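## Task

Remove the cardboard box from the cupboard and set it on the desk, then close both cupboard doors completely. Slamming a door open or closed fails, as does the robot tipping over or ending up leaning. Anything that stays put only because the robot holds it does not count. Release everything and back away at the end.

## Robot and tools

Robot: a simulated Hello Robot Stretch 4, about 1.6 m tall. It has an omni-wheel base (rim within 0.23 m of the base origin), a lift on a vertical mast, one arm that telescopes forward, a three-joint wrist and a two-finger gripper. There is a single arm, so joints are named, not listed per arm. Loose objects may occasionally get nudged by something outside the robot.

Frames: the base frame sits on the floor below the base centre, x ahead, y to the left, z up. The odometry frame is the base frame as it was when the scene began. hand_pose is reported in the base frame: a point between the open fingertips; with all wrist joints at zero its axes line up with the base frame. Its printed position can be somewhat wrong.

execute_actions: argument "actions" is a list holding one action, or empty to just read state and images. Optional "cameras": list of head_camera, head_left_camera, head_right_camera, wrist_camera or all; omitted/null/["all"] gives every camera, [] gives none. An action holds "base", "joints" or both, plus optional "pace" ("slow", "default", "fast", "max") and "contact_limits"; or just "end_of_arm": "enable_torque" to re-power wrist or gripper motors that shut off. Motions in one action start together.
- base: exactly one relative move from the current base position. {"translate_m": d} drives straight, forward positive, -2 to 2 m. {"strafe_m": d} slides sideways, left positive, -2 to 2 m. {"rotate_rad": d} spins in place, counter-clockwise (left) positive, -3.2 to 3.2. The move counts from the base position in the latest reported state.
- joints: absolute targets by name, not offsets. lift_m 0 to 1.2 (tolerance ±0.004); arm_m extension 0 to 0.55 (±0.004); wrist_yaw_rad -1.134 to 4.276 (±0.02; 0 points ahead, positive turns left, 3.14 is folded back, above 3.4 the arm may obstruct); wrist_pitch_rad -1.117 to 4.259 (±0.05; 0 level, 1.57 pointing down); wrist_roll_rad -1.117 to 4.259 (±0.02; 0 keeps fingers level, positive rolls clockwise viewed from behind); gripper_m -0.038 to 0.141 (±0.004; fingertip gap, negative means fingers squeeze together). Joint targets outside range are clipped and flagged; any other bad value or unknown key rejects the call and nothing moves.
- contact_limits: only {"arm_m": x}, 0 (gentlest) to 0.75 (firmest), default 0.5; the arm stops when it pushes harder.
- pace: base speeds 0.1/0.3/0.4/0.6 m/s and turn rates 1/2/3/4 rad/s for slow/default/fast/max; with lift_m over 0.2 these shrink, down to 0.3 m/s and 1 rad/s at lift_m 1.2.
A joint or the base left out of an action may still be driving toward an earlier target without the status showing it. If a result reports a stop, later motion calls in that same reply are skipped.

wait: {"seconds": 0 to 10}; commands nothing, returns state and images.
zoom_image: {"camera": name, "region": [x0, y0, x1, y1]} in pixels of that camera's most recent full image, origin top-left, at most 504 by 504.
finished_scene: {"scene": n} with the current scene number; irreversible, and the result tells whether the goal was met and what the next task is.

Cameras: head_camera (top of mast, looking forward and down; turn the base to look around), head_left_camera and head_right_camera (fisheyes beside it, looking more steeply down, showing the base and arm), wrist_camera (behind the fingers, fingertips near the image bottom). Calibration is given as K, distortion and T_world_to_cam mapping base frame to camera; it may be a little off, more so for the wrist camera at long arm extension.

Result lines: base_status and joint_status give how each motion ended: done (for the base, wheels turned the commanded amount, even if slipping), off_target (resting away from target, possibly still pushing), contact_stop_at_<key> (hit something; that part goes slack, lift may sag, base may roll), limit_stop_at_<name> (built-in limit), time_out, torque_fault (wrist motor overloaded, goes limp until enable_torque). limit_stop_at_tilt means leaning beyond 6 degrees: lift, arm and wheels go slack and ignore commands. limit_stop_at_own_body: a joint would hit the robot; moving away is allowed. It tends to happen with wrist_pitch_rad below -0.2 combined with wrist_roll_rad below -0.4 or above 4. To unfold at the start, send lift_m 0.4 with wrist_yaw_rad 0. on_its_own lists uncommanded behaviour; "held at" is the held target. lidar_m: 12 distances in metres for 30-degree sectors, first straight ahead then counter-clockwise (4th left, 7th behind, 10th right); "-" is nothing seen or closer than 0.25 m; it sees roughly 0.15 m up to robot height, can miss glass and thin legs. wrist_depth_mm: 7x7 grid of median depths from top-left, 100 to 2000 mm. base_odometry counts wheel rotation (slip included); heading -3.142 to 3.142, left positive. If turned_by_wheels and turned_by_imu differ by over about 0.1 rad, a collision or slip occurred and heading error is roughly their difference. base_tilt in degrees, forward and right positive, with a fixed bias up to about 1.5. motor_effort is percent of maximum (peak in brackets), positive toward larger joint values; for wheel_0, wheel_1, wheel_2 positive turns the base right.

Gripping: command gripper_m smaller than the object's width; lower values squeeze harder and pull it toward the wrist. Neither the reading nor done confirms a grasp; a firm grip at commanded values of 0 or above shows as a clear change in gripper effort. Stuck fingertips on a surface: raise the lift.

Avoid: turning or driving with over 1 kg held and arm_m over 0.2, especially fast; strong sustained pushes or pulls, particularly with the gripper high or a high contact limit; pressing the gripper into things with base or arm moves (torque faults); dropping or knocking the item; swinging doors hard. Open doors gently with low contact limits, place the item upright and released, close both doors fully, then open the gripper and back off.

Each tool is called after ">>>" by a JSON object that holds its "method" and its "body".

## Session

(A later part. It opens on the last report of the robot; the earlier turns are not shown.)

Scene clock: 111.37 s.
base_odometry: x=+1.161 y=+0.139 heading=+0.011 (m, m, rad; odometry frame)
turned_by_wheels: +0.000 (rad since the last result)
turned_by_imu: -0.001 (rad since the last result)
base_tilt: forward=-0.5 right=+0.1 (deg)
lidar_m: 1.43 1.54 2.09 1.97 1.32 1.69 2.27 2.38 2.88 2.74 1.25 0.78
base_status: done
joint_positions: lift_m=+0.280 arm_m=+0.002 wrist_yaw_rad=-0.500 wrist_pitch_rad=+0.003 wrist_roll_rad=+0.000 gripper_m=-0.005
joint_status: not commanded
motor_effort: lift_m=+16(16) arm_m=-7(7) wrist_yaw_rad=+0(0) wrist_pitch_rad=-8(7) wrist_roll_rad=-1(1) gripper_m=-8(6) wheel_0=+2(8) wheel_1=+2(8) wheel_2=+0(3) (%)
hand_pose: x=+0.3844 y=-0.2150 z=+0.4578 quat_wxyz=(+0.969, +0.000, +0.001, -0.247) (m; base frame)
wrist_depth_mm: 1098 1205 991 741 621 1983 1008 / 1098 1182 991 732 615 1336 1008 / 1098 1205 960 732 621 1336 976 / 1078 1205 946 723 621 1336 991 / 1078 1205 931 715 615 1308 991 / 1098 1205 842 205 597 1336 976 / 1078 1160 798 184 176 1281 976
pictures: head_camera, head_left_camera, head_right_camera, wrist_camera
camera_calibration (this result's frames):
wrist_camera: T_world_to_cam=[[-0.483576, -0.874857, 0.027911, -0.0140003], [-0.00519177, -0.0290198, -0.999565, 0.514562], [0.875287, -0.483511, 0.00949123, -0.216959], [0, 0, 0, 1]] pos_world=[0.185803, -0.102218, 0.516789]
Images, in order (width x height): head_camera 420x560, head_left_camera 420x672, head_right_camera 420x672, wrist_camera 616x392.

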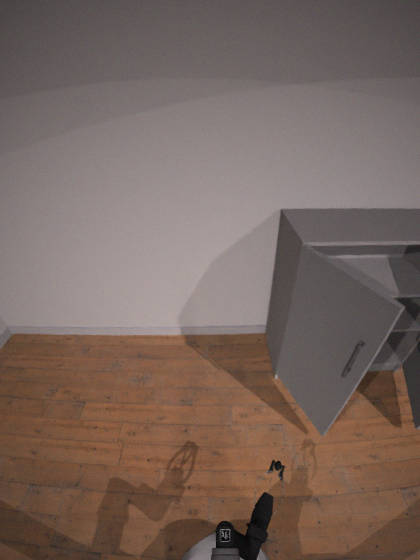

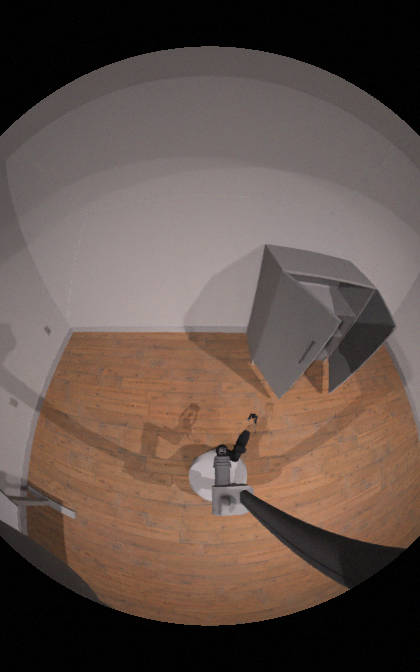

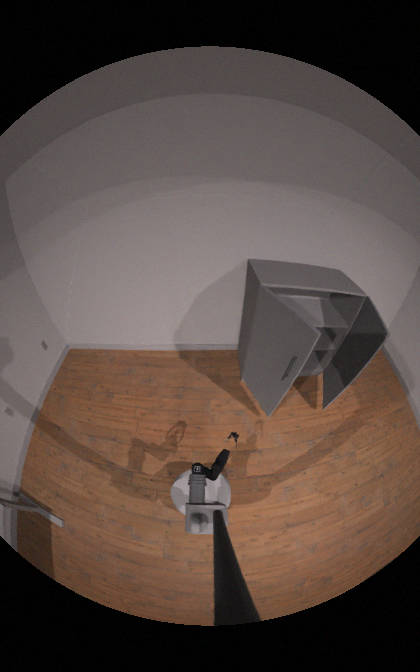

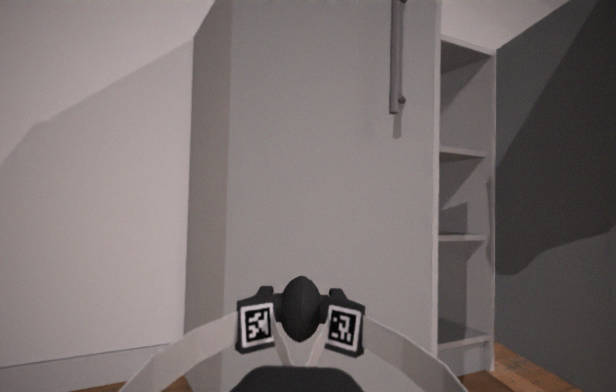

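>>> {"method": "execute_actions", "body": {"actions": [{"base":{"strafe_m":-0.22},"joints":{"arm_m":0.33}}], "cameras": ["head_camera"]}}

>>> {"method": "execute_actions", "body": {"actions": [{"base":{"strafe_m":-0.27},"pace":"slow"}], "cameras": ["head_camera"]}}

Scene clock: 113.63 s.
base_odometry: x=+1.163 y=-0.081 heading=+0.011 (m, m, rad; odometry frame)
turned_by_wheels: +0.000 (rad since the last result)
turned_by_imu: -0.001 (rad since the last result)
base_tilt: forward=-0.5 right=+0.0 (deg)
lidar_m: 0.89 1.53 2.10 2.18 1.55 2.05 2.28 2.35 2.62 2.52 1.06 0.66
base_status: done
joint_positions: lift_m=+0.280 arm_m=+0.329 wrist_yaw_rad=-0.500 wrist_pitch_rad=+0.002 wrist_roll_rad=+0.000 gripper_m=-0.005
joint_status: all done
motor_effort: lift_m=+15(15) arm_m=+7(7) wrist_yaw_rad=-1(1) wrist_pitch_rad=-7(8) wrist_roll_rad=+0(1) gripper_m=-9(5) wheel_0=+0(8) wheel_1=+0(10) wheel_2=+0(1) (%)
hand_pose: x=+0.7110 y=-0.2150 z=+0.4578 quat_wxyz=(+0.969, +0.000, +0.001, -0.247) (m; base frame)
wrist_depth_mm: 820 469 370 306 259 226 206 / 820 462 366 303 258 225 205 / 820 462 362 301 256 224 204 / 820 452 362 300 255 223 202 / 809 449 357 297 254 221 202 / 809 442 345 205 247 220 201 / 809 436 332 184 176 216 200
pictures: head_camera
Images, in order (width x height): head_camera 420x560.

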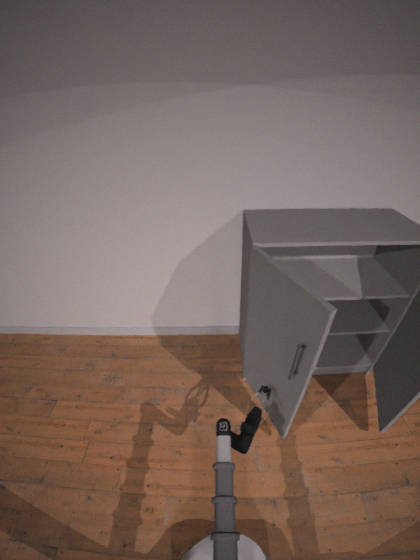

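Scene clock: 117.47 s.
base_odometry: x=+1.166 y=-0.351 heading=+0.011 (m, m, rad; odometry frame)
turned_by_wheels: +0.000 (rad since the last result)
turned_by_imu: -0.001 (rad since the last result)
base_tilt: forward=-0.6 right=+0.0 (deg)
lidar_m: 0.72 1.54 2.07 2.19 1.80 2.34 2.29 2.38 2.36 2.26 0.83 0.75
base_status: done
joint_positions: lift_m=+0.280 arm_m=+0.329 wrist_yaw_rad=-0.500 wrist_pitch_rad=+0.002 wrist_roll_rad=+0.000 gripper_m=-0.005
joint_status: not commanded
motor_effort: lift_m=+15(16) arm_m=+7(7) wrist_yaw_rad=-1(6) wrist_pitch_rad=-7(7) wrist_roll_rad=-2(1) gripper_m=-6(4) wheel_0=+2(8) wheel_1=-2(6) wheel_2=+0(2) (%)
hand_pose: x=+0.7110 y=-0.2150 z=+0.4579 quat_wxyz=(+0.969, +0.000, +0.001, -0.247) (m; base frame)
wrist_depth_mm: 281 268 255 248 1008 788 574 / 279 266 253 247 931 778 574 / 278 264 253 244 931 778 569 / 277 263 251 245 991 768 569 / 274 260 250 248 917 768 569 / 273 259 246 204 946 768 564 / 271 257 242 184 176 723 559
pictures: head_camera
Images, in order (width x height): head_camera 420x560.

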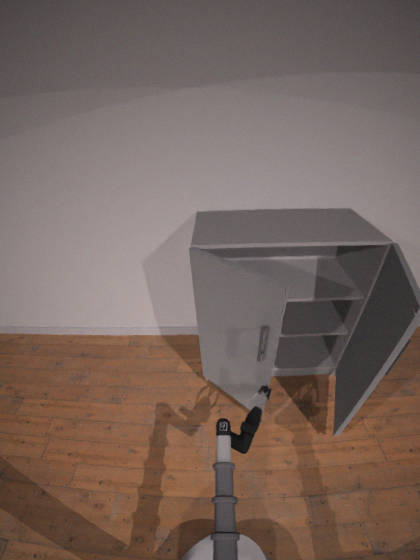

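>>> {"method": "execute_actions", "body": {"actions": [{"base":{"strafe_m":0.08},"joints":{"arm_m":0.50},"pace":"slow"}], "cameras": ["head_camera"]}}

Scene clock: 120.53 s.
base_odometry: x=+1.165 y=-0.271 heading=+0.011 (m, m, rad; odometry frame)
turned_by_wheels: +0.000 (rad since the last result)
turned_by_imu: -0.001 (rad since the last result)
base_tilt: forward=-0.5 right=+0.0 (deg)
lidar_m: 0.91 1.53 2.12 2.17 1.72 2.30 2.26 2.37 2.43 2.34 0.93 0.86
base_status: done
joint_positions: lift_m=+0.280 arm_m=+0.499 wrist_yaw_rad=-0.500 wrist_pitch_rad=+0.002 wrist_roll_rad=+0.000 gripper_m=-0.005
joint_status: all done
motor_effort: lift_m=+16(16) arm_m=+7(8) wrist_yaw_rad=+2(7) wrist_pitch_rad=-7(7) wrist_roll_rad=-1(0) gripper_m=-7(6) wheel_0=-3(7) wheel_1=+2(5) wheel_2=+0(1) (%)
hand_pose: x=+0.8808 y=-0.2151 z=+0.4579 quat_wxyz=(+0.969, +0.000, +0.001, -0.248) (m; base frame)
wrist_depth_mm: 231 235 239 243 247 252 473 / 229 234 237 242 247 251 683 / 229 233 236 240 246 250 691 / 228 232 236 239 245 249 683 / 226 230 235 238 242 247 676 / 226 229 232 205 241 247 683 / 224 228 230 184 177 244 668
pictures: head_camera
Images, in order (width x height): head_camera 420x560.

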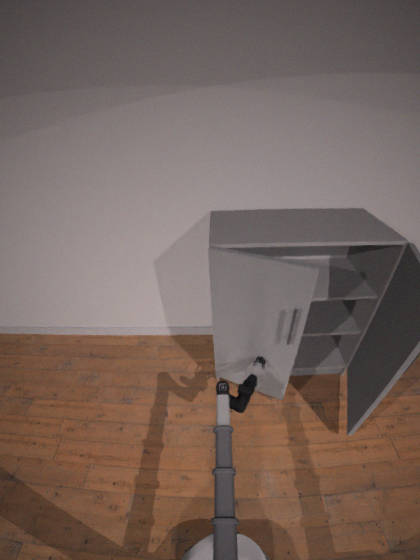

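>>> {"method": "execute_actions", "body": {"actions": [{"base":{"translate_m":0.12},"joints":{"arm_m":0.47},"pace":"slow"}], "cameras": ["head_camera"]}}

>>> {"method": "execute_actions", "body": {"actions": [{"joints":{"arm_m":0.55},"pace":"slow","contact_limits":{"arm_m":0.15}}], "cameras": ["head_camera","wrist_camera"]}}

Scene clock: 123.20 s.
base_odometry: x=+1.285 y=-0.270 heading=+0.011 (m, m, rad; odometry frame)
turned_by_wheels: +0.000 (rad since the last result)
turned_by_imu: -0.001 (rad since the last result)
base_tilt: forward=-0.5 right=+0.1 (deg)
lidar_m: 0.85 1.41 1.91 2.39 1.74 2.32 2.38 2.48 2.44 2.35 0.82 0.87
base_status: done
joint_positions: lift_m=+0.280 arm_m=+0.471 wrist_yaw_rad=-0.500 wrist_pitch_rad=+0.002 wrist_roll_rad=+0.000 gripper_m=-0.005
joint_status: all done
motor_effort: lift_m=+16(16) arm_m=-7(6) wrist_yaw_rad=+1(7) wrist_pitch_rad=-7(7) wrist_roll_rad=+0(0) gripper_m=-7(9) wheel_0=+3(7) wheel_1=+1(5) wheel_2=-3(6) (%)
hand_pose: x=+0.8533 y=-0.2151 z=+0.4579 quat_wxyz=(+0.969, +0.000, +0.001, -0.248) (m; base frame)
wrist_depth_mm: 190 206 224 247 274 307 715 / 189 204 224 246 273 307 580 / 189 204 222 245 272 306 715 / 188 204 222 244 271 304 715 / 187 203 221 243 268 304 668 / 187 202 212 205 268 301 699 / 187 198 214 184 177 300 699
pictures: head_camera
Images, in order (width x height): head_camera 420x560.

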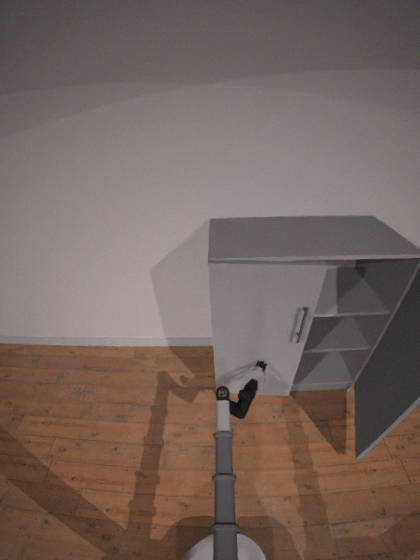

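Scene clock: 124.37 s.
base_odometry: x=+1.285 y=-0.270 heading=+0.011 (m, m, rad; odometry frame)
turned_by_wheels: +0.000 (rad since the last result)
turned_by_imu: +0.003 (rad since the last result)
base_tilt: forward=-0.6 right=-0.1 (deg)
lidar_m: 0.87 1.40 1.92 2.40 1.76 2.32 2.40 2.50 2.45 2.36 0.82 0.91
base_status: not commanded
joint_positions: lift_m=+0.280 arm_m=+0.497 wrist_yaw_rad=-0.514 wrist_pitch_rad=+0.001 wrist_roll_rad=+0.000 gripper_m=-0.005
joint_status: arm_m contact_stop (moved +0.026 of +0.079)
on_its_own: arm_m is slack since a contact_stop (your +0.550 is given up); wrist_yaw_rad is at rest, and its effort (+39) is outside its rest range (-13 to +13)
motor_effort: lift_m=+16(16) arm_m=+0(17) wrist_yaw_rad=+39(51) wrist_pitch_rad=-4(5) wrist_roll_rad=+1(1) gripper_m=-7(6) wheel_0=+10(10) wheel_1=+2(5) wheel_2=-6(6) (%)
contact_limits: arm_m 0.15
hand_pose: x=+0.8761 y=-0.2179 z=+0.4582 quat_wxyz=(+0.967, +0.000, +0.001, -0.254) (m; base frame)
wrist_depth_mm: 179 197 219 248 283 330 699 / 178 196 219 246 282 330 580 / 178 196 217 245 282 329 723 / 177 195 217 245 279 327 707 / 177 195 216 244 279 327 668 / 177 195 209 204 278 324 691 / 177 189 206 187 181 325 699
pictures: head_camera, wrist_camera
camera_calibration (this result's frames):
wrist_camera: T_world_to_cam=[[-0.495545, -0.868135, 0.0278814, 0.233249], [-0.00437749, -0.0296034, -0.999552, 0.516583], [0.868571, -0.495445, 0.0108696, -0.646142], [0, 0, 0, 1]] pos_world=[0.679067, -0.102344, 0.516872]
Images, in order (width x height): head_camera 420x560, wrist_camera 616x392.

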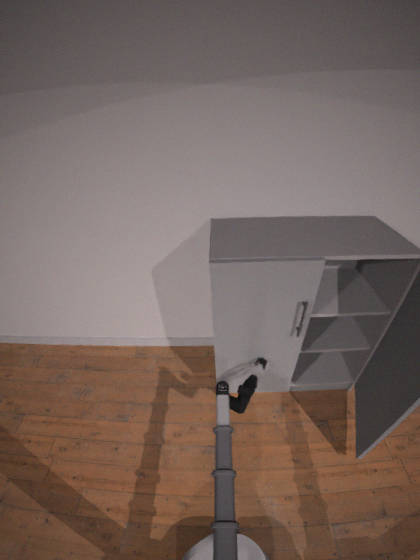

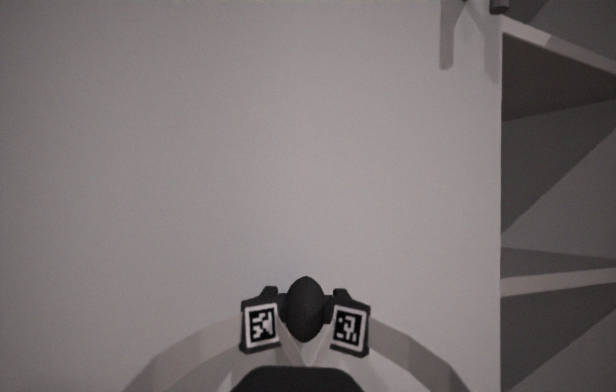

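>>> {"method": "execute_actions", "body": {"actions": [{"base":{"translate_m":-0.17},"joints":{"arm_m":0.0}}], "cameras": []}}

>>> {"method": "execute_actions", "body": {"actions": [{"base":{"strafe_m":-0.98},"joints":{"wrist_yaw_rad":0.5}}]}}

Scene clock: 127.10 s.
base_odometry: x=+1.115 y=-0.272 heading=+0.011 (m, m, rad; odometry frame)
turned_by_wheels: +0.000 (rad since the last result)
turned_by_imu: +0.000 (rad since the last result)
base_tilt: forward=-0.5 right=-0.1 (deg)
lidar_m: 1.04 1.59 2.19 1.93 1.70 2.30 2.23 2.33 2.45 2.34 0.93 1.00
base_status: done
joint_positions: lift_m=+0.280 arm_m=+0.002 wrist_yaw_rad=-0.500 wrist_pitch_rad=+0.003 wrist_roll_rad=+0.000 gripper_m=-0.005
joint_status: all done
motor_effort: lift_m=+16(16) arm_m=-7(6) wrist_yaw_rad=+1(38) wrist_pitch_rad=-7(7) wrist_roll_rad=+0(1) gripper_m=-7(8) wheel_0=-3(9) wheel_1=+0(7) wheel_2=-1(8) (%)
hand_pose: x=+0.3844 y=-0.2151 z=+0.4578 quat_wxyz=(+0.969, +0.000, +0.001, -0.248) (m; base frame)
wrist_depth_mm: 750 809 891 1182 1138 831 - / 732 809 891 1464 1118 820 - / 741 809 878 1366 1118 798 - / 741 820 891 1464 1078 798 - / 732 820 891 1397 1078 788 - / 732 809 854 205 976 788 - / 732 778 866 183 176 788 1397
pictures: none
No camera images: the call's "cameras" was empty. Leave "cameras" out to get every camera's image.

Scene clock: 131.70 s.
base_odometry: x=+1.126 y=-1.252 heading=+0.011 (m, m, rad; odometry frame)
turned_by_wheels: +0.000 (rad since the last result)
turned_by_imu: -0.002 (rad since the last result)
base_tilt: forward=-0.5 right=+0.0 (deg)
lidar_m: 0.83 0.69 2.17 2.67 2.71 2.31 2.22 1.94 1.44 1.37 1.43 1.57
base_status: done
joint_positions: lift_m=+0.280 arm_m=+0.002 wrist_yaw_rad=+0.500 wrist_pitch_rad=+0.002 wrist_roll_rad=+0.000 gripper_m=-0.005
joint_status: all done
motor_effort: lift_m=+16(16) arm_m=-7(7) wrist_yaw_rad=+1(5) wrist_pitch_rad=-7(8) wrist_roll_rad=+0(2) gripper_m=-7(8) wheel_0=+0(10) wheel_1=+1(8) wheel_2=-1(3) (%)
hand_pose: x=+0.4682 y=+0.0615 z=+0.4578 quat_wxyz=(+0.969, +0.000, +0.001, +0.247) (m; base frame)
wrist_depth_mm: - 1983 512 574 699 1160 1060 / - 1229 512 564 699 1138 1060 / - 1205 508 564 691 1138 1060 / - 1205 508 564 691 1138 1078 / - 1205 504 564 691 1138 1060 / - 1182 492 205 691 1118 1060 / 1281 1160 484 184 176 1118 1060
pictures: head_camera, head_left_camera, head_right_camera, wrist_camera
camera_calibration (this result's frames):
wrist_camera: T_world_to_cam=[[0.474683, -0.879715, 0.0278883, -0.179856], [0.021632, -0.0200153, -0.999566, 0.509922], [0.879891, 0.47508, 0.00952907, -0.21776], [0, 0, 0, 1]] pos_world=[0.265948, -0.0445621, 0.516791]
Images, in order (width x height): head_camera 420x560, head_left_camera 420x672, head_right_camera 420x672, wrist_camera 616x392.

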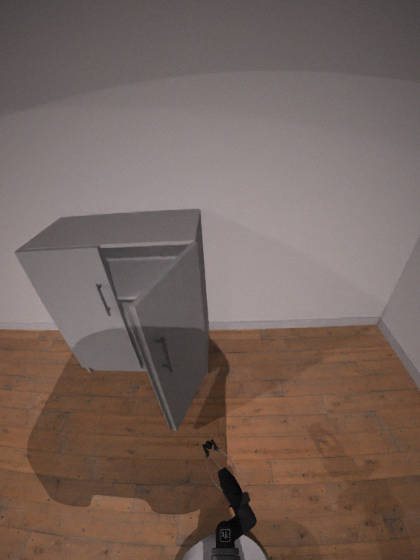

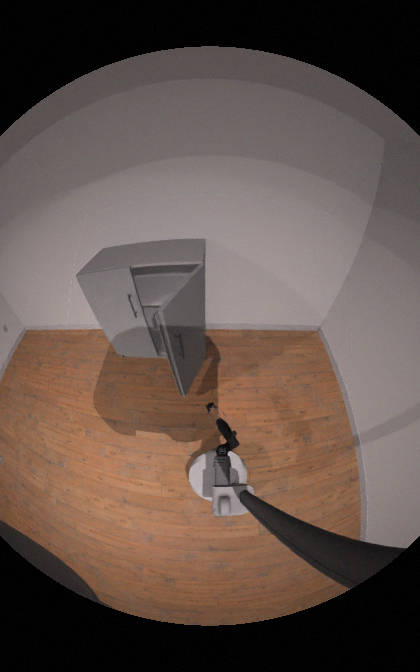

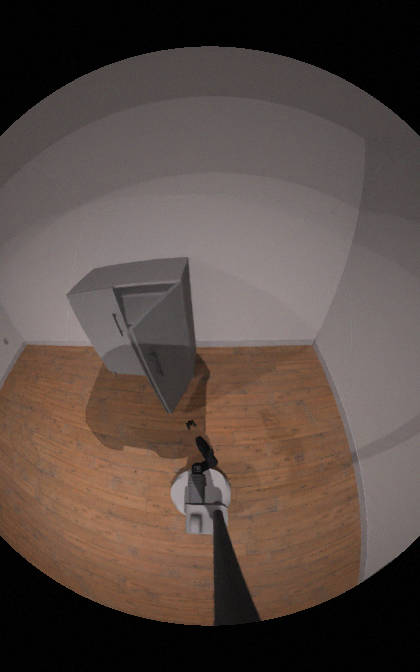

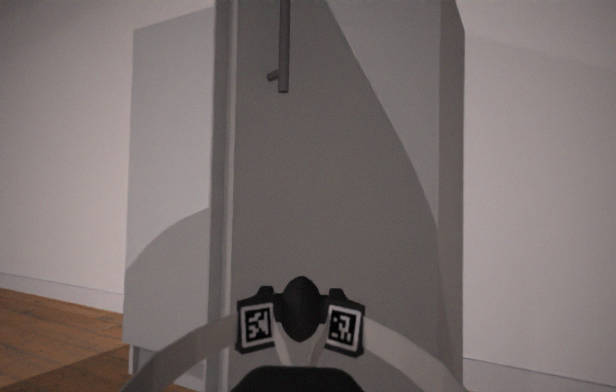

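>>> {"method": "execute_actions", "body": {"actions": [{"base":{"strafe_m":0.1},"joints":{"arm_m":0.31}}], "cameras": []}}

>>> {"method": "execute_actions", "body": {"actions": [{"base":{"strafe_m":0.2},"pace":"slow"}], "cameras": ["head_camera"]}}

>>> {"method": "execute_actions", "body": {"actions": [{"joints":{"arm_m":0.5},"pace":"slow"}], "cameras": ["head_camera"]}}

Scene clock: 133.90 s.
base_odometry: x=+1.125 y=-1.152 heading=+0.011 (m, m, rad; odometry frame)
turned_by_wheels: +0.000 (rad since the last result)
turned_by_imu: +0.000 (rad since the last result)
base_tilt: forward=-0.4 right=+0.1 (deg)
lidar_m: 0.66 0.64 2.19 2.54 2.59 2.31 2.21 2.10 1.53 1.47 1.52 1.56
base_status: done
joint_positions: lift_m=+0.280 arm_m=+0.309 wrist_yaw_rad=+0.500 wrist_pitch_rad=+0.002 wrist_roll_rad=+0.000 gripper_m=-0.005
joint_status: all done
motor_effort: lift_m=+16(16) arm_m=+7(7) wrist_yaw_rad=+0(1) wrist_pitch_rad=-7(8) wrist_roll_rad=+0(1) gripper_m=-7(9) wheel_0=+0(7) wheel_1=-1(8) wheel_2=+0(0) (%)
hand_pose: x=+0.7747 y=+0.0616 z=+0.4578 quat_wxyz=(+0.969, +0.000, +0.001, +0.247) (m; base frame)
wrist_depth_mm: 189 214 248 293 362 621 809 / 188 213 247 293 359 627 809 / 187 213 246 293 359 634 809 / 187 212 245 291 355 634 809 / 187 212 245 291 357 627 798 / 187 211 229 204 355 627 798 / 187 204 234 183 176 621 798
pictures: none
No camera images: the call's "cameras" was empty. Leave "cameras" out to get every camera's image.

Scene clock: 137.03 s.
base_odometry: x=+1.122 y=-0.952 heading=+0.011 (m, m, rad; odometry frame)
turned_by_wheels: +0.000 (rad since the last result)
turned_by_imu: +0.000 (rad since the last result)
base_tilt: forward=-0.4 right=+0.1 (deg)
lidar_m: 0.73 1.05 2.19 2.35 2.38 2.33 2.23 2.33 1.74 1.67 1.75 1.57
base_status: done
joint_positions: lift_m=+0.280 arm_m=+0.309 wrist_yaw_rad=+0.500 wrist_pitch_rad=+0.002 wrist_roll_rad=+0.000 gripper_m=-0.005
joint_status: not commanded
motor_effort: lift_m=+15(16) arm_m=+7(7) wrist_yaw_rad=+1(10) wrist_pitch_rad=-7(7) wrist_roll_rad=+0(1) gripper_m=-7(7) wheel_0=-3(7) wheel_1=+1(6) wheel_2=-1(1) (%)
hand_pose: x=+0.7748 y=+0.0615 z=+0.4579 quat_wxyz=(+0.969, +0.000, +0.001, +0.247) (m; base frame)
wrist_depth_mm: 1808 759 232 245 263 283 306 / 1808 750 231 243 262 282 303 / 1756 750 229 242 259 281 303 / 1756 741 228 241 259 282 301 / 1756 732 226 240 258 278 298 / 1661 723 221 205 256 277 298 / 1281 723 220 183 176 276 297
pictures: head_camera
Images, in order (width x height): head_camera 420x560.

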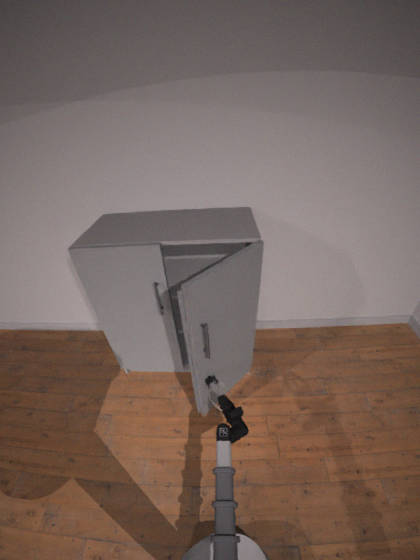

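Scene clock: 140.20 s.
base_odometry: x=+1.122 y=-0.952 heading=+0.011 (m, m, rad; odometry frame)
turned_by_wheels: +0.000 (rad since the last result)
turned_by_imu: +0.000 (rad since the last result)
base_tilt: forward=-0.5 right=+0.1 (deg)
lidar_m: 0.91 0.96 2.15 2.36 2.38 2.34 2.24 2.33 1.73 1.64 1.73 1.56
base_status: not commanded
joint_positions: lift_m=+0.280 arm_m=+0.499 wrist_yaw_rad=+0.500 wrist_pitch_rad=+0.002 wrist_roll_rad=+0.000 gripper_m=-0.005
joint_status: all done
motor_effort: lift_m=+16(16) arm_m=+7(7) wrist_yaw_rad=-1(2) wrist_pitch_rad=-8(7) wrist_roll_rad=-1(0) gripper_m=-10(5) wheel_0=-3(3) wheel_1=+1(1) wheel_2=-1(1) (%)
hand_pose: x=+0.9647 y=+0.0617 z=+0.4579 quat_wxyz=(+0.969, +0.000, +0.001, +0.248) (m; base frame)
wrist_depth_mm: 549 265 253 243 233 224 217 / 544 264 252 242 232 224 216 / 539 263 251 240 231 221 215 / 539 260 249 239 229 221 214 / 530 259 248 237 228 220 213 / 525 257 245 205 226 218 212 / 521 256 241 183 176 216 212
pictures: head_camera
Images, in order (width x height): head_camera 420x560.

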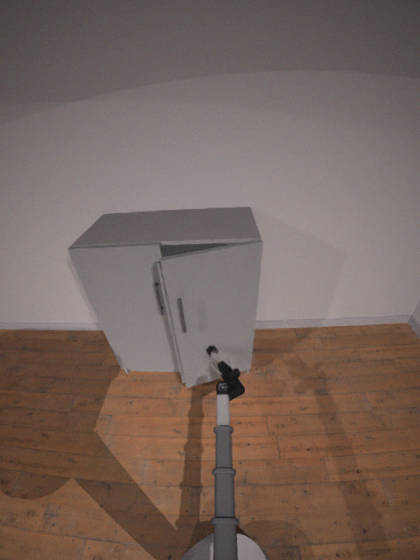

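>>> {"method": "execute_actions", "body": {"actions": [{"base":{"translate_m":0.08},"joints":{"arm_m":0.47},"pace":"slow"}], "cameras": []}}

>>> {"method": "execute_actions", "body": {"actions": [{"joints":{"arm_m":0.55},"pace":"slow","contact_limits":{"arm_m":0.15}}], "cameras": ["head_camera","wrist_camera"]}}

Scene clock: 142.37 s.
base_odometry: x=+1.202 y=-0.951 heading=+0.011 (m, m, rad; odometry frame)
turned_by_wheels: +0.000 (rad since the last result)
turned_by_imu: -0.001 (rad since the last result)
base_tilt: forward=-0.5 right=+0.0 (deg)
lidar_m: 0.92 0.96 2.07 2.38 2.37 2.42 2.30 2.36 1.71 1.67 1.75 1.50
base_status: done
joint_positions: lift_m=+0.280 arm_m=+0.471 wrist_yaw_rad=+0.500 wrist_pitch_rad=+0.002 wrist_roll_rad=+0.000 gripper_m=-0.005
joint_status: all done
motor_effort: lift_m=+15(15) arm_m=-7(8) wrist_yaw_rad=-1(4) wrist_pitch_rad=-7(7) wrist_roll_rad=-1(1) gripper_m=-3(5) wheel_0=+2(4) wheel_1=+1(4) wheel_2=-4(8) (%)
hand_pose: x=+0.9372 y=+0.0616 z=+0.4579 quat_wxyz=(+0.969, +0.000, +0.001, +0.247) (m; base frame)
wrist_depth_mm: 452 300 271 247 224 208 196 / 452 298 268 244 224 207 195 / 445 296 267 243 224 206 194 / 439 294 266 241 221 204 193 / 436 291 263 240 220 204 192 / 430 289 257 205 216 203 191 / 427 287 252 183 176 200 191
pictures: none
No camera images: the call's "cameras" was empty. Leave "cameras" out to get every camera's image.

Scene clock: 143.43 s.
base_odometry: x=+1.202 y=-0.951 heading=+0.010 (m, m, rad; odometry frame)
turned_by_wheels: -0.001 (rad since the last result)
turned_by_imu: -0.001 (rad since the last result)
base_tilt: forward=-0.6 right=+0.1 (deg)
lidar_m: 0.92 0.97 2.08 2.37 2.38 2.41 2.31 2.40 1.76 1.66 1.74 1.49
base_status: not commanded
joint_positions: lift_m=+0.280 arm_m=+0.486 wrist_yaw_rad=+0.500 wrist_pitch_rad=+0.002 wrist_roll_rad=+0.000 gripper_m=-0.005
joint_status: arm_m contact_stop (moved +0.015 of +0.079)
on_its_own: arm_m is slack since a contact_stop (your +0.550 is given up)
motor_effort: lift_m=+16(16) arm_m=+0(18) wrist_yaw_rad=+1(9) wrist_pitch_rad=-4(7) wrist_roll_rad=-1(2) gripper_m=-5(8) wheel_0=+0(2) wheel_1=+2(2) wheel_2=-10(12) (%)
contact_limits: arm_m 0.15
hand_pose: x=+0.9519 y=+0.0615 z=+0.4581 quat_wxyz=(+0.969, +0.000, +0.001, +0.247) (m; base frame)
wrist_depth_mm: 427 310 273 246 222 203 190 / 421 309 272 244 220 202 189 / 415 304 270 242 220 200 188 / 415 301 268 240 218 199 187 / 407 300 267 239 217 198 186 / 404 298 260 204 213 197 185 / 399 291 254 182 172 195 185
pictures: head_camera, wrist_camera
camera_calibration (this result's frames):
wrist_camera: T_world_to_cam=[[0.474517, -0.879805, 0.0278836, -0.40934], [0.0224628, -0.0195638, -0.999556, 0.498909], [0.87996, 0.474933, 0.0104795, -0.643828], [0, 0, 0, 1]] pos_world=[0.749574, -0.0446037, 0.516848]
Images, in order (width x height): head_camera 420x560, wrist_camera 616x392.

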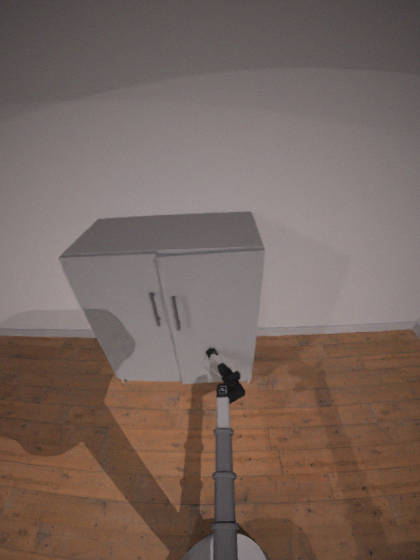

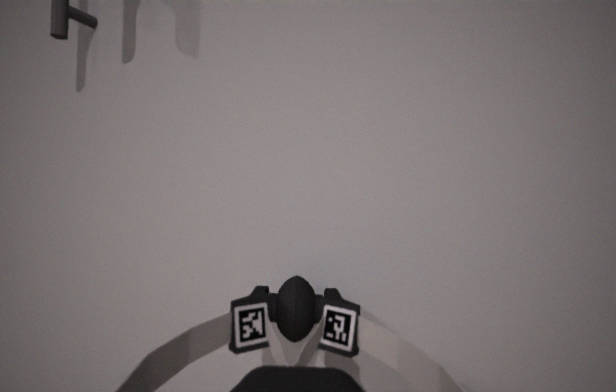

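>>> {"method": "execute_actions", "body": {"actions": [{"joints":{"arm_m":0.55},"pace":"slow","contact_limits":{"arm_m":0.4}}], "cameras": ["head_camera","wrist_camera"]}}

Scene clock: 145.37 s.
base_odometry: x=+1.202 y=-0.951 heading=+0.011 (m, m, rad; odometry frame)
turned_by_wheels: +0.001 (rad since the last result)
turned_by_imu: +0.000 (rad since the last result)
base_tilt: forward=-0.5 right=+0.1 (deg)
lidar_m: 0.93 1.00 2.03 2.34 2.38 2.43 2.29 2.37 1.75 1.67 1.75 1.49
base_status: not commanded
joint_positions: lift_m=+0.280 arm_m=+0.485 wrist_yaw_rad=+0.501 wrist_pitch_rad=+0.002 wrist_roll_rad=+0.000 gripper_m=-0.005
joint_status: arm_m contact_stop (moved -0.001 of +0.064)
on_its_own: arm_m is slack since a contact_stop (your +0.550 is given up)
motor_effort: lift_m=+16(16) arm_m=+0(23) wrist_yaw_rad=-3(21) wrist_pitch_rad=-6(6) wrist_roll_rad=+0(2) gripper_m=-4(7) wheel_0=+2(3) wheel_1=+0(3) wheel_2=-4(21) (%)
contact_limits: arm_m 0.4
hand_pose: x=+0.9506 y=+0.0618 z=+0.4579 quat_wxyz=(+0.969, +0.000, +0.001, +0.248) (m; base frame)
wrist_depth_mm: 430 310 276 246 223 204 190 / 424 310 273 245 221 202 190 / 421 307 272 243 220 201 188 / 415 304 270 241 218 200 187 / 413 301 267 241 218 200 186 / 410 300 262 205 214 198 185 / 404 297 256 185 174 195 185
pictures: head_camera, wrist_camera
camera_calibration (this result's frames):
wrist_camera: T_world_to_cam=[[0.475552, -0.879245, 0.0278861, -0.409452], [0.0220408, -0.0197809, -0.999561, 0.499215], [0.879411, 0.475958, 0.00997237, -0.642183], [0, 0, 0, 1]] pos_world=[0.748456, -0.0444815, 0.516818]
Images, in order (width x height): head_camera 420x560, wrist_camera 616x392.

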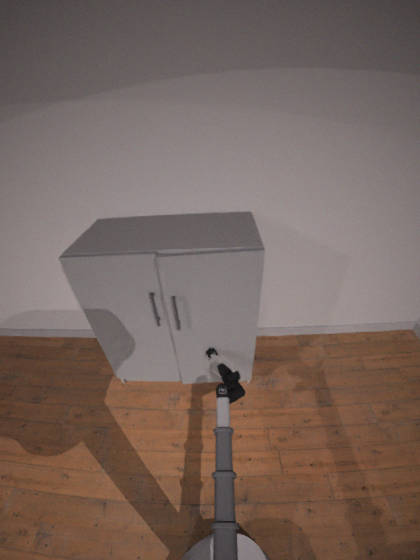

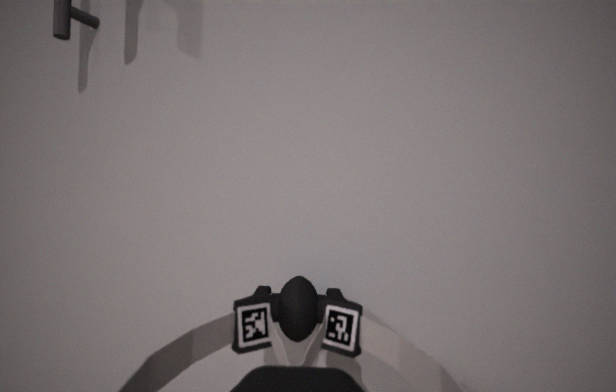

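>>> {"method": "execute_actions", "body": {"actions": [{"base":{"strafe_m":0.3},"joints":{"arm_m":0.15,"wrist_yaw_rad":0}}], "cameras": ["head_camera","wrist_camera"]}}

>>> {"method": "zoom_image", "body": {"camera": "head_camera", "region": [120, 200, 330, 400]}}

Scene clock: 147.80 s.
base_odometry: x=+1.199 y=-0.651 heading=+0.010 (m, m, rad; odometry frame)
turned_by_wheels: +0.000 (rad since the last result)
turned_by_imu: +0.000 (rad since the last result)
base_tilt: forward=-0.4 right=+0.0 (deg)
lidar_m: 0.92 1.00 2.08 2.17 2.08 2.41 2.32 2.40 2.06 1.94 2.04 0.99
base_status: done
joint_positions: lift_m=+0.280 arm_m=+0.151 wrist_yaw_rad=+0.000 wrist_pitch_rad=+0.002 wrist_roll_rad=+0.000 gripper_m=-0.005
joint_status: all done
motor_effort: lift_m=+16(16) arm_m=-7(8) wrist_yaw_rad=+0(18) wrist_pitch_rad=-8(7) wrist_roll_rad=+0(1) gripper_m=-6(6) wheel_0=-1(9) wheel_1=-1(10) wheel_2=-1(4) (%)
hand_pose: x=+0.6106 y=-0.0874 z=+0.4578 quat_wxyz=(+1.000, +0.000, +0.001, +0.000) (m; base frame)
wrist_depth_mm: 615 615 609 580 591 603 609 / 603 609 609 580 585 597 603 / 603 603 609 574 585 597 603 / 597 603 603 569 580 591 603 / 597 597 597 569 580 585 597 / 591 591 591 204 574 585 597 / 585 591 591 183 176 580 597
pictures: head_camera, wrist_camera
camera_calibration (this result's frames):
wrist_camera: T_world_to_cam=[[-0.00502051, -0.999598, 0.0278885, -0.0960782], [0.00937965, -0.0279347, -0.999566, 0.510619], [0.999943, -0.00475674, 0.00951612, -0.387576], [0, 0, 0, 1]] pos_world=[0.382282, -0.0836193, 0.516765]
Images, in order (width x height): head_camera 420x560, wrist_camera 616x392.

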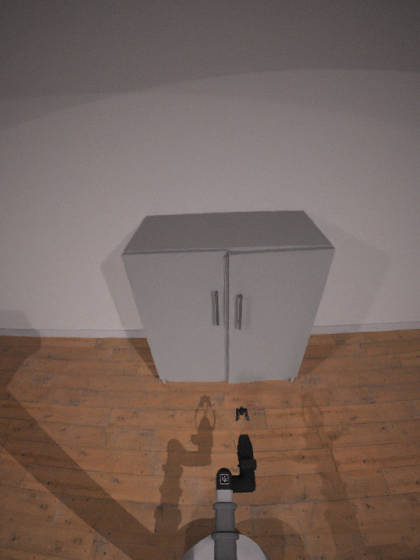

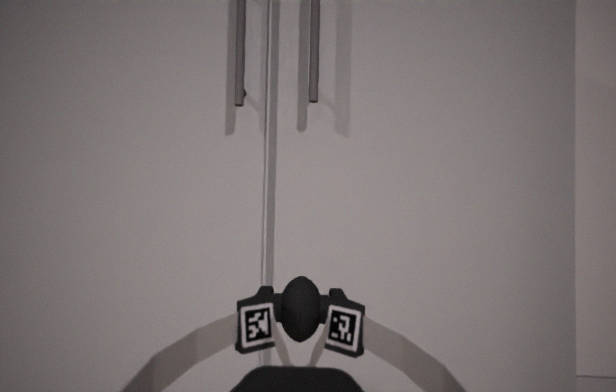

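Region (120, 200, 330, 400) of head_camera's 420x560 image, scaled by 2.400, with more detail than that image has; it fills the top 480 rows of this view, and the rest is white.

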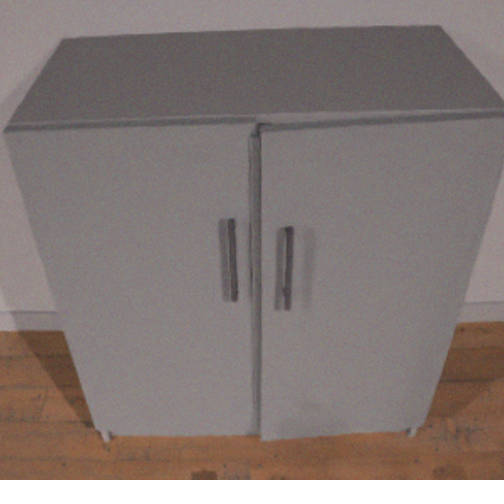

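>>> {"method": "execute_actions", "body": {"actions": [{"base":{"strafe_m":0.098},"joints":{"lift_m":0.575,"gripper_m":0.06,"arm_m":0.3}}], "cameras": ["wrist_camera"]}}

Scene clock: 150.27 s.
base_odometry: x=+1.198 y=-0.553 heading=+0.010 (m, m, rad; odometry frame)
turned_by_wheels: +0.000 (rad since the last result)
turned_by_imu: +0.000 (rad since the last result)
base_tilt: forward=-0.5 right=+0.0 (deg)
lidar_m: 0.93 1.01 2.06 2.19 2.00 2.39 2.31 2.40 2.14 2.08 2.06 1.01
base_status: done
joint_positions: lift_m=+0.575 arm_m=+0.299 wrist_yaw_rad=+0.000 wrist_pitch_rad=+0.002 wrist_roll_rad=+0.000 gripper_m=+0.060
joint_status: all done
motor_effort: lift_m=+23(26) arm_m=+7(7) wrist_yaw_rad=-2(1) wrist_pitch_rad=-7(7) wrist_roll_rad=+0(1) gripper_m=-5(9) wheel_0=+0(10) wheel_1=+0(8) wheel_2=+0(1) (%)
hand_pose: x=+0.7582 y=-0.0874 z=+0.7522 quat_wxyz=(+1.000, +0.000, +0.001, +0.000) (m; base frame)
wrist_depth_mm: 459 459 459 459 427 433 442 / 459 455 459 455 424 433 442 / 455 452 452 452 424 430 439 / 452 452 452 452 424 430 436 / 449 445 452 449 418 427 436 / 449 445 215 445 214 424 433 / 445 445 445 162 413 421 430
pictures: wrist_camera
camera_calibration (this result's frames):
wrist_camera: T_world_to_cam=[[-0.00481132, -0.999599, 0.0278882, -0.103645], [0.00943493, -0.0279327, -0.999565, 0.803458], [0.999944, -0.0045461, 0.00956555, -0.537937], [0, 0, 0, 1]] pos_world=[0.529827, -0.0836066, 0.811144]
Images, in order (width x height): wrist_camera 616x392.

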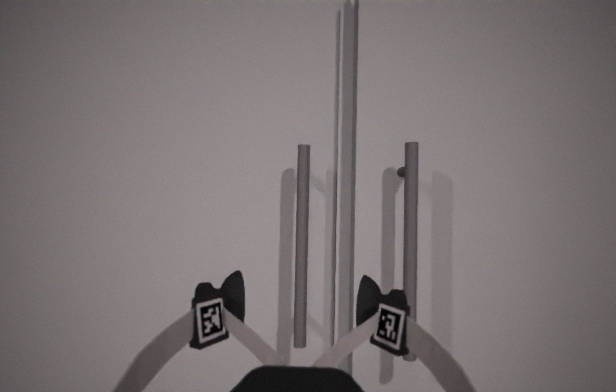

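>>> {"method": "execute_actions", "body": {"actions": [{"joints":{"arm_m":0.49}}], "cameras": ["wrist_camera"]}}

>>> {"method": "execute_actions", "body": {"actions": [{"joints":{"gripper_m":-0.02}}], "cameras": []}}

>>> {"method": "execute_actions", "body": {"actions": [{"base":{"strafe_m":0.03},"joints":{"arm_m":0.33},"pace":"slow"}], "cameras": ["wrist_camera","head_camera"]}}

Scene clock: 152.30 s.
base_odometry: x=+1.198 y=-0.553 heading=+0.010 (m, m, rad; odometry frame)
turned_by_wheels: +0.000 (rad since the last result)
turned_by_imu: +0.011 (rad since the last result)
base_tilt: forward=-0.7 right=+0.0 (deg)
lidar_m: 0.94 1.03 2.11 2.15 1.99 2.41 2.31 2.42 2.15 2.05 2.03 0.99
base_status: not commanded
joint_positions: lift_m=+0.575 arm_m=+0.487 wrist_yaw_rad=-0.021 wrist_pitch_rad=+0.001 wrist_roll_rad=+0.000 gripper_m=+0.060
joint_status: all done
on_its_own: wrist_yaw_rad is at rest, and its effort (+60) is outside its rest range (-13 to +13)
motor_effort: lift_m=+23(23) arm_m=+17(19) wrist_yaw_rad=+60(62) wrist_pitch_rad=-5(7) wrist_roll_rad=-1(1) gripper_m=-3(2) wheel_0=+5(5) wheel_1=+2(6) wheel_2=-13(13) (%)
hand_pose: x=+0.9444 y=-0.0935 z=+0.7525 quat_wxyz=(+1.000, +0.000, +0.001, -0.010) (m; base frame)
wrist_depth_mm: 267 270 271 271 255 243 247 / 267 268 268 268 252 241 246 / 266 266 267 267 248 239 246 / 264 265 267 266 246 237 244 / 263 264 265 265 243 236 242 / 262 263 215 264 213 236 241 / 260 260 262 226 233 200 239
pictures: wrist_camera
camera_calibration (this result's frames):
wrist_camera: T_world_to_cam=[[-0.0259952, -0.999273, 0.0278834, -0.0888008], [0.00980186, -0.0281463, -0.999556, 0.801443], [0.999614, -0.0257103, 0.0105264, -0.726616], [0, 0, 0, 1]] pos_world=[0.716172, -0.0848601, 0.811212]
Images, in order (width x height): wrist_camera 616x392.

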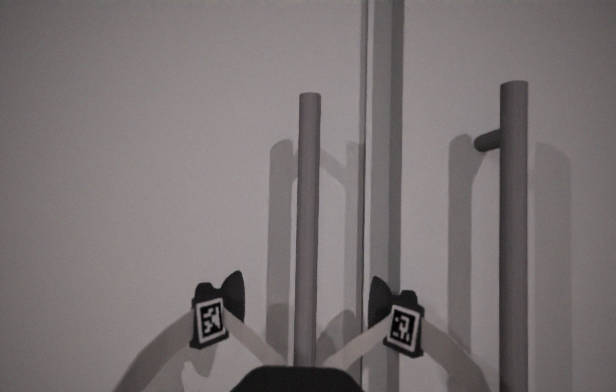

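Scene clock: 153.83 s.
base_odometry: x=+1.198 y=-0.553 heading=+0.009 (m, m, rad; odometry frame)
turned_by_wheels: -0.001 (rad since the last result)
turned_by_imu: -0.001 (rad since the last result)
base_tilt: forward=-0.4 right=+0.0 (deg)
lidar_m: 0.94 1.01 2.09 2.22 1.98 2.39 2.31 2.40 2.15 2.06 2.03 0.98
base_status: not commanded
joint_positions: lift_m=+0.575 arm_m=+0.489 wrist_yaw_rad=-0.008 wrist_pitch_rad=+0.002 wrist_roll_rad=+0.000 gripper_m=-0.020
joint_status: all done
on_its_own: wrist_yaw_rad is at rest, and its effort (+23) is outside its rest range (-13 to +13)
motor_effort: lift_m=+23(23) arm_m=+4(17) wrist_yaw_rad=+23(65) wrist_pitch_rad=-5(6) wrist_roll_rad=-1(1) gripper_m=-19(20) wheel_0=-8(8) wheel_1=-3(3) wheel_2=-5(14) (%)
hand_pose: x=+0.9479 y=-0.0898 z=+0.7523 quat_wxyz=(+1.000, +0.000, +0.001, -0.004) (m; base frame)
wrist_depth_mm: 262 262 262 259 252 229 233 / 259 262 259 258 249 227 231 / 259 258 257 256 249 225 231 / 257 257 256 254 247 225 229 / 256 256 256 254 246 224 229 / 255 255 254 212 220 223 228 / 254 252 253 209 219 220 227
pictures: none
No camera images: the call's "cameras" was empty. Leave "cameras" out to get every camera's image.

Scene clock: 156.70 s.
base_odometry: x=+1.198 y=-0.523 heading=+0.011 (m, m, rad; odometry frame)
turned_by_wheels: +0.002 (rad since the last result)
turned_by_imu: -0.004 (rad since the last result)
base_tilt: forward=-0.3 right=+0.0 (deg)
lidar_m: 0.76 1.01 2.11 2.19 1.96 2.41 2.30 2.39 2.16 2.09 2.04 0.89
base_status: done
joint_positions: lift_m=+0.575 arm_m=+0.332 wrist_yaw_rad=+0.020 wrist_pitch_rad=+0.003 wrist_roll_rad=+0.000 gripper_m=-0.019
joint_status: all done
on_its_own: wrist_yaw_rad is at rest, and its effort (-58) is outside its rest range (-13 to +13)
motor_effort: lift_m=+23(23) arm_m=-10(9) wrist_yaw_rad=-58(59) wrist_pitch_rad=-8(8) wrist_roll_rad=+0(1) gripper_m=-21(17) wheel_0=+10(18) wheel_1=+5(6) wheel_2=+9(14) (%)
hand_pose: x=+0.7928 y=-0.0816 z=+0.7521 quat_wxyz=(+1.000, +0.000, +0.001, +0.010) (m; base frame)
wrist_depth_mm: 392 334 291 256 242 312 325 / 387 330 289 252 239 310 322 / 384 329 286 246 238 309 315 / 382 325 285 245 237 307 314 / 375 324 282 244 235 306 312 / 373 320 208 207 235 304 310 / 370 159 273 213 181 301 310
pictures: head_camera, wrist_camera
camera_calibration (this result's frames):
wrist_camera: T_world_to_cam=[[0.0149528, -0.999498, 0.0279281, -0.113452], [0.00980254, -0.0277833, -0.999566, 0.80298], [0.99984, 0.0152201, 0.00938219, -0.570743], [0, 0, 0, 1]] pos_world=[0.564477, -0.0823986, 0.811154]
Images, in order (width x height): head_camera 420x560, wrist_camera 616x392.

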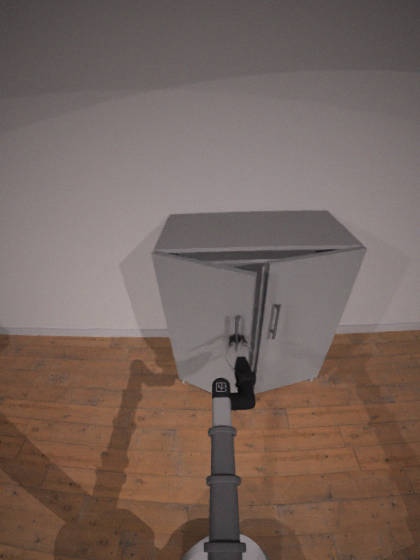

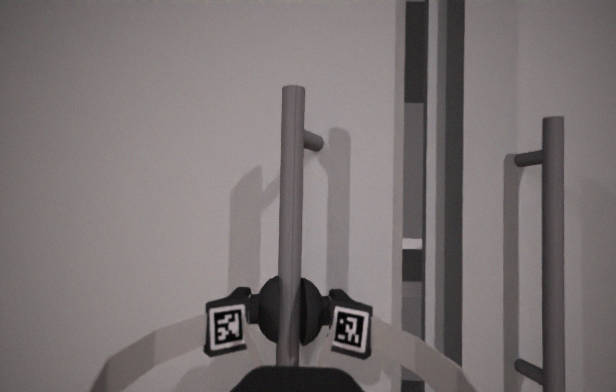

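>>> {"method": "execute_actions", "body": {"actions": [{"joints":{"gripper_m":0.06}}], "cameras": []}}

>>> {"method": "execute_actions", "body": {"actions": [{"joints":{"arm_m":0.15}}], "cameras": []}}

>>> {"method": "execute_actions", "body": {"actions": [{"base":{"strafe_m":-0.08},"joints":{"lift_m":0.3}}], "cameras": ["wrist_camera","head_camera"]}}

Scene clock: 158.57 s.
base_odometry: x=+1.198 y=-0.523 heading=+0.010 (m, m, rad; odometry frame)
turned_by_wheels: -0.001 (rad since the last result)
turned_by_imu: -0.002 (rad since the last result)
base_tilt: forward=-0.5 right=+0.1 (deg)
lidar_m: 0.81 0.99 2.09 2.17 1.97 2.41 2.32 2.38 2.19 2.11 2.04 0.88
base_status: not commanded
joint_positions: lift_m=+0.575 arm_m=+0.331 wrist_yaw_rad=+0.000 wrist_pitch_rad=+0.003 wrist_roll_rad=+0.000 gripper_m=+0.060
joint_status: all done
motor_effort: lift_m=+23(23) arm_m=-7(10) wrist_yaw_rad=-1(57) wrist_pitch_rad=-7(8) wrist_roll_rad=-1(0) gripper_m=+1(26) wheel_0=+3(9) wheel_1=+2(5) wheel_2=+2(9) (%)
hand_pose: x=+0.7907 y=-0.0873 z=+0.7521 quat_wxyz=(+1.000, +0.000, +0.001, +0.000) (m; base frame)
wrist_depth_mm: 377 334 298 270 322 324 342 / 375 332 297 270 319 320 342 / 373 330 294 263 317 317 340 / 368 327 293 262 330 315 338 / 366 324 290 256 329 314 336 / 362 322 214 255 215 314 334 / 359 309 283 163 247 309 332
pictures: none
No camera images: the call's "cameras" was empty. Leave "cameras" out to get every camera's image.

Scene clock: 160.20 s.
base_odometry: x=+1.198 y=-0.523 heading=+0.010 (m, m, rad; odometry frame)
turned_by_wheels: +0.000 (rad since the last result)
turned_by_imu: +0.000 (rad since the last result)
base_tilt: forward=-0.4 right=+0.0 (deg)
lidar_m: 0.80 1.01 2.03 2.19 1.95 2.39 2.30 2.41 2.18 2.08 2.07 0.88
base_status: not commanded
joint_positions: lift_m=+0.575 arm_m=+0.151 wrist_yaw_rad=+0.000 wrist_pitch_rad=+0.003 wrist_roll_rad=+0.000 gripper_m=+0.060
joint_status: all done
motor_effort: lift_m=+23(23) arm_m=-7(8) wrist_yaw_rad=+0(2) wrist_pitch_rad=-8(8) wrist_roll_rad=-2(0) gripper_m=+0(0) wheel_0=+3(3) wheel_1=+2(2) wheel_2=+2(2) (%)
hand_pose: x=+0.6106 y=-0.0875 z=+0.7522 quat_wxyz=(+1.000, +0.000, +0.001, +0.000) (m; base frame)
wrist_depth_mm: 1098 591 504 455 521 539 1078 / 1078 559 500 452 512 530 559 / 1078 554 496 449 508 521 554 / 1078 554 492 442 504 525 554 / 1078 544 492 439 500 517 554 / 1060 539 214 436 216 517 549 / 1060 521 480 162 492 512 549
pictures: none
No camera images: the call's "cameras" was empty. Leave "cameras" out to get every camera's image.

Scene clock: 162.40 s.
base_odometry: x=+1.199 y=-0.603 heading=+0.010 (m, m, rad; odometry frame)
turned_by_wheels: +0.000 (rad since the last result)
turned_by_imu: -0.001 (rad since the last result)
base_tilt: forward=-0.4 right=+0.0 (deg)
lidar_m: 0.78 0.96 2.07 2.19 2.01 2.39 2.30 2.42 2.11 2.01 2.08 0.93
base_status: done
joint_positions: lift_m=+0.300 arm_m=+0.151 wrist_yaw_rad=+0.000 wrist_pitch_rad=+0.003 wrist_roll_rad=+0.000 gripper_m=+0.060
joint_status: all done
motor_effort: lift_m=+15(21) arm_m=-7(7) wrist_yaw_rad=+0(1) wrist_pitch_rad=-7(8) wrist_roll_rad=-1(1) gripper_m=-1(1) wheel_0=+0(8) wheel_1=+1(10) wheel_2=-1(2) (%)
hand_pose: x=+0.6106 y=-0.0874 z=+0.4778 quat_wxyz=(+1.000, +0.000, +0.001, +0.000) (m; base frame)
wrist_depth_mm: 585 521 459 504 521 554 585 / 585 512 459 500 521 549 585 / 580 512 459 500 517 549 580 / 569 512 455 496 517 544 580 / 569 504 455 504 508 544 574 / 564 500 214 500 215 539 574 / 559 480 442 162 496 535 569
pictures: head_camera, wrist_camera
camera_calibration (this result's frames):
wrist_camera: T_world_to_cam=[[-0.00505982, -0.999597, 0.0279258, -0.0966431], [0.00931407, -0.027972, -0.999565, 0.530701], [0.999944, -0.00479752, 0.00945185, -0.38775], [0, 0, 0, 1]] pos_world=[0.382297, -0.0836196, 0.536834]
Images, in order (width x height): head_camera 420x560, wrist_camera 616x392.

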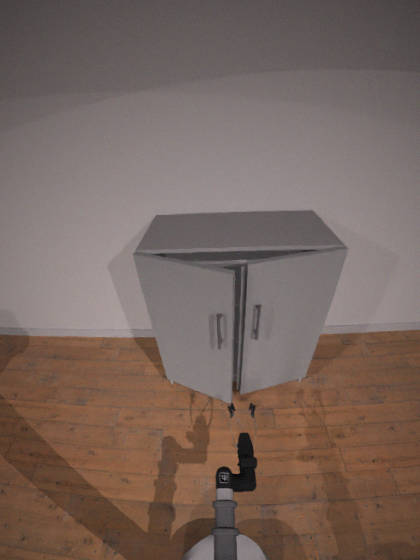

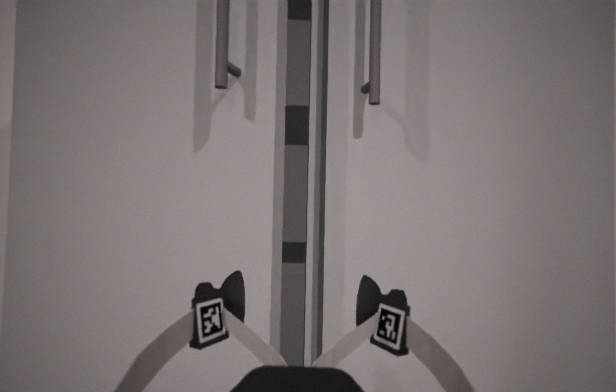

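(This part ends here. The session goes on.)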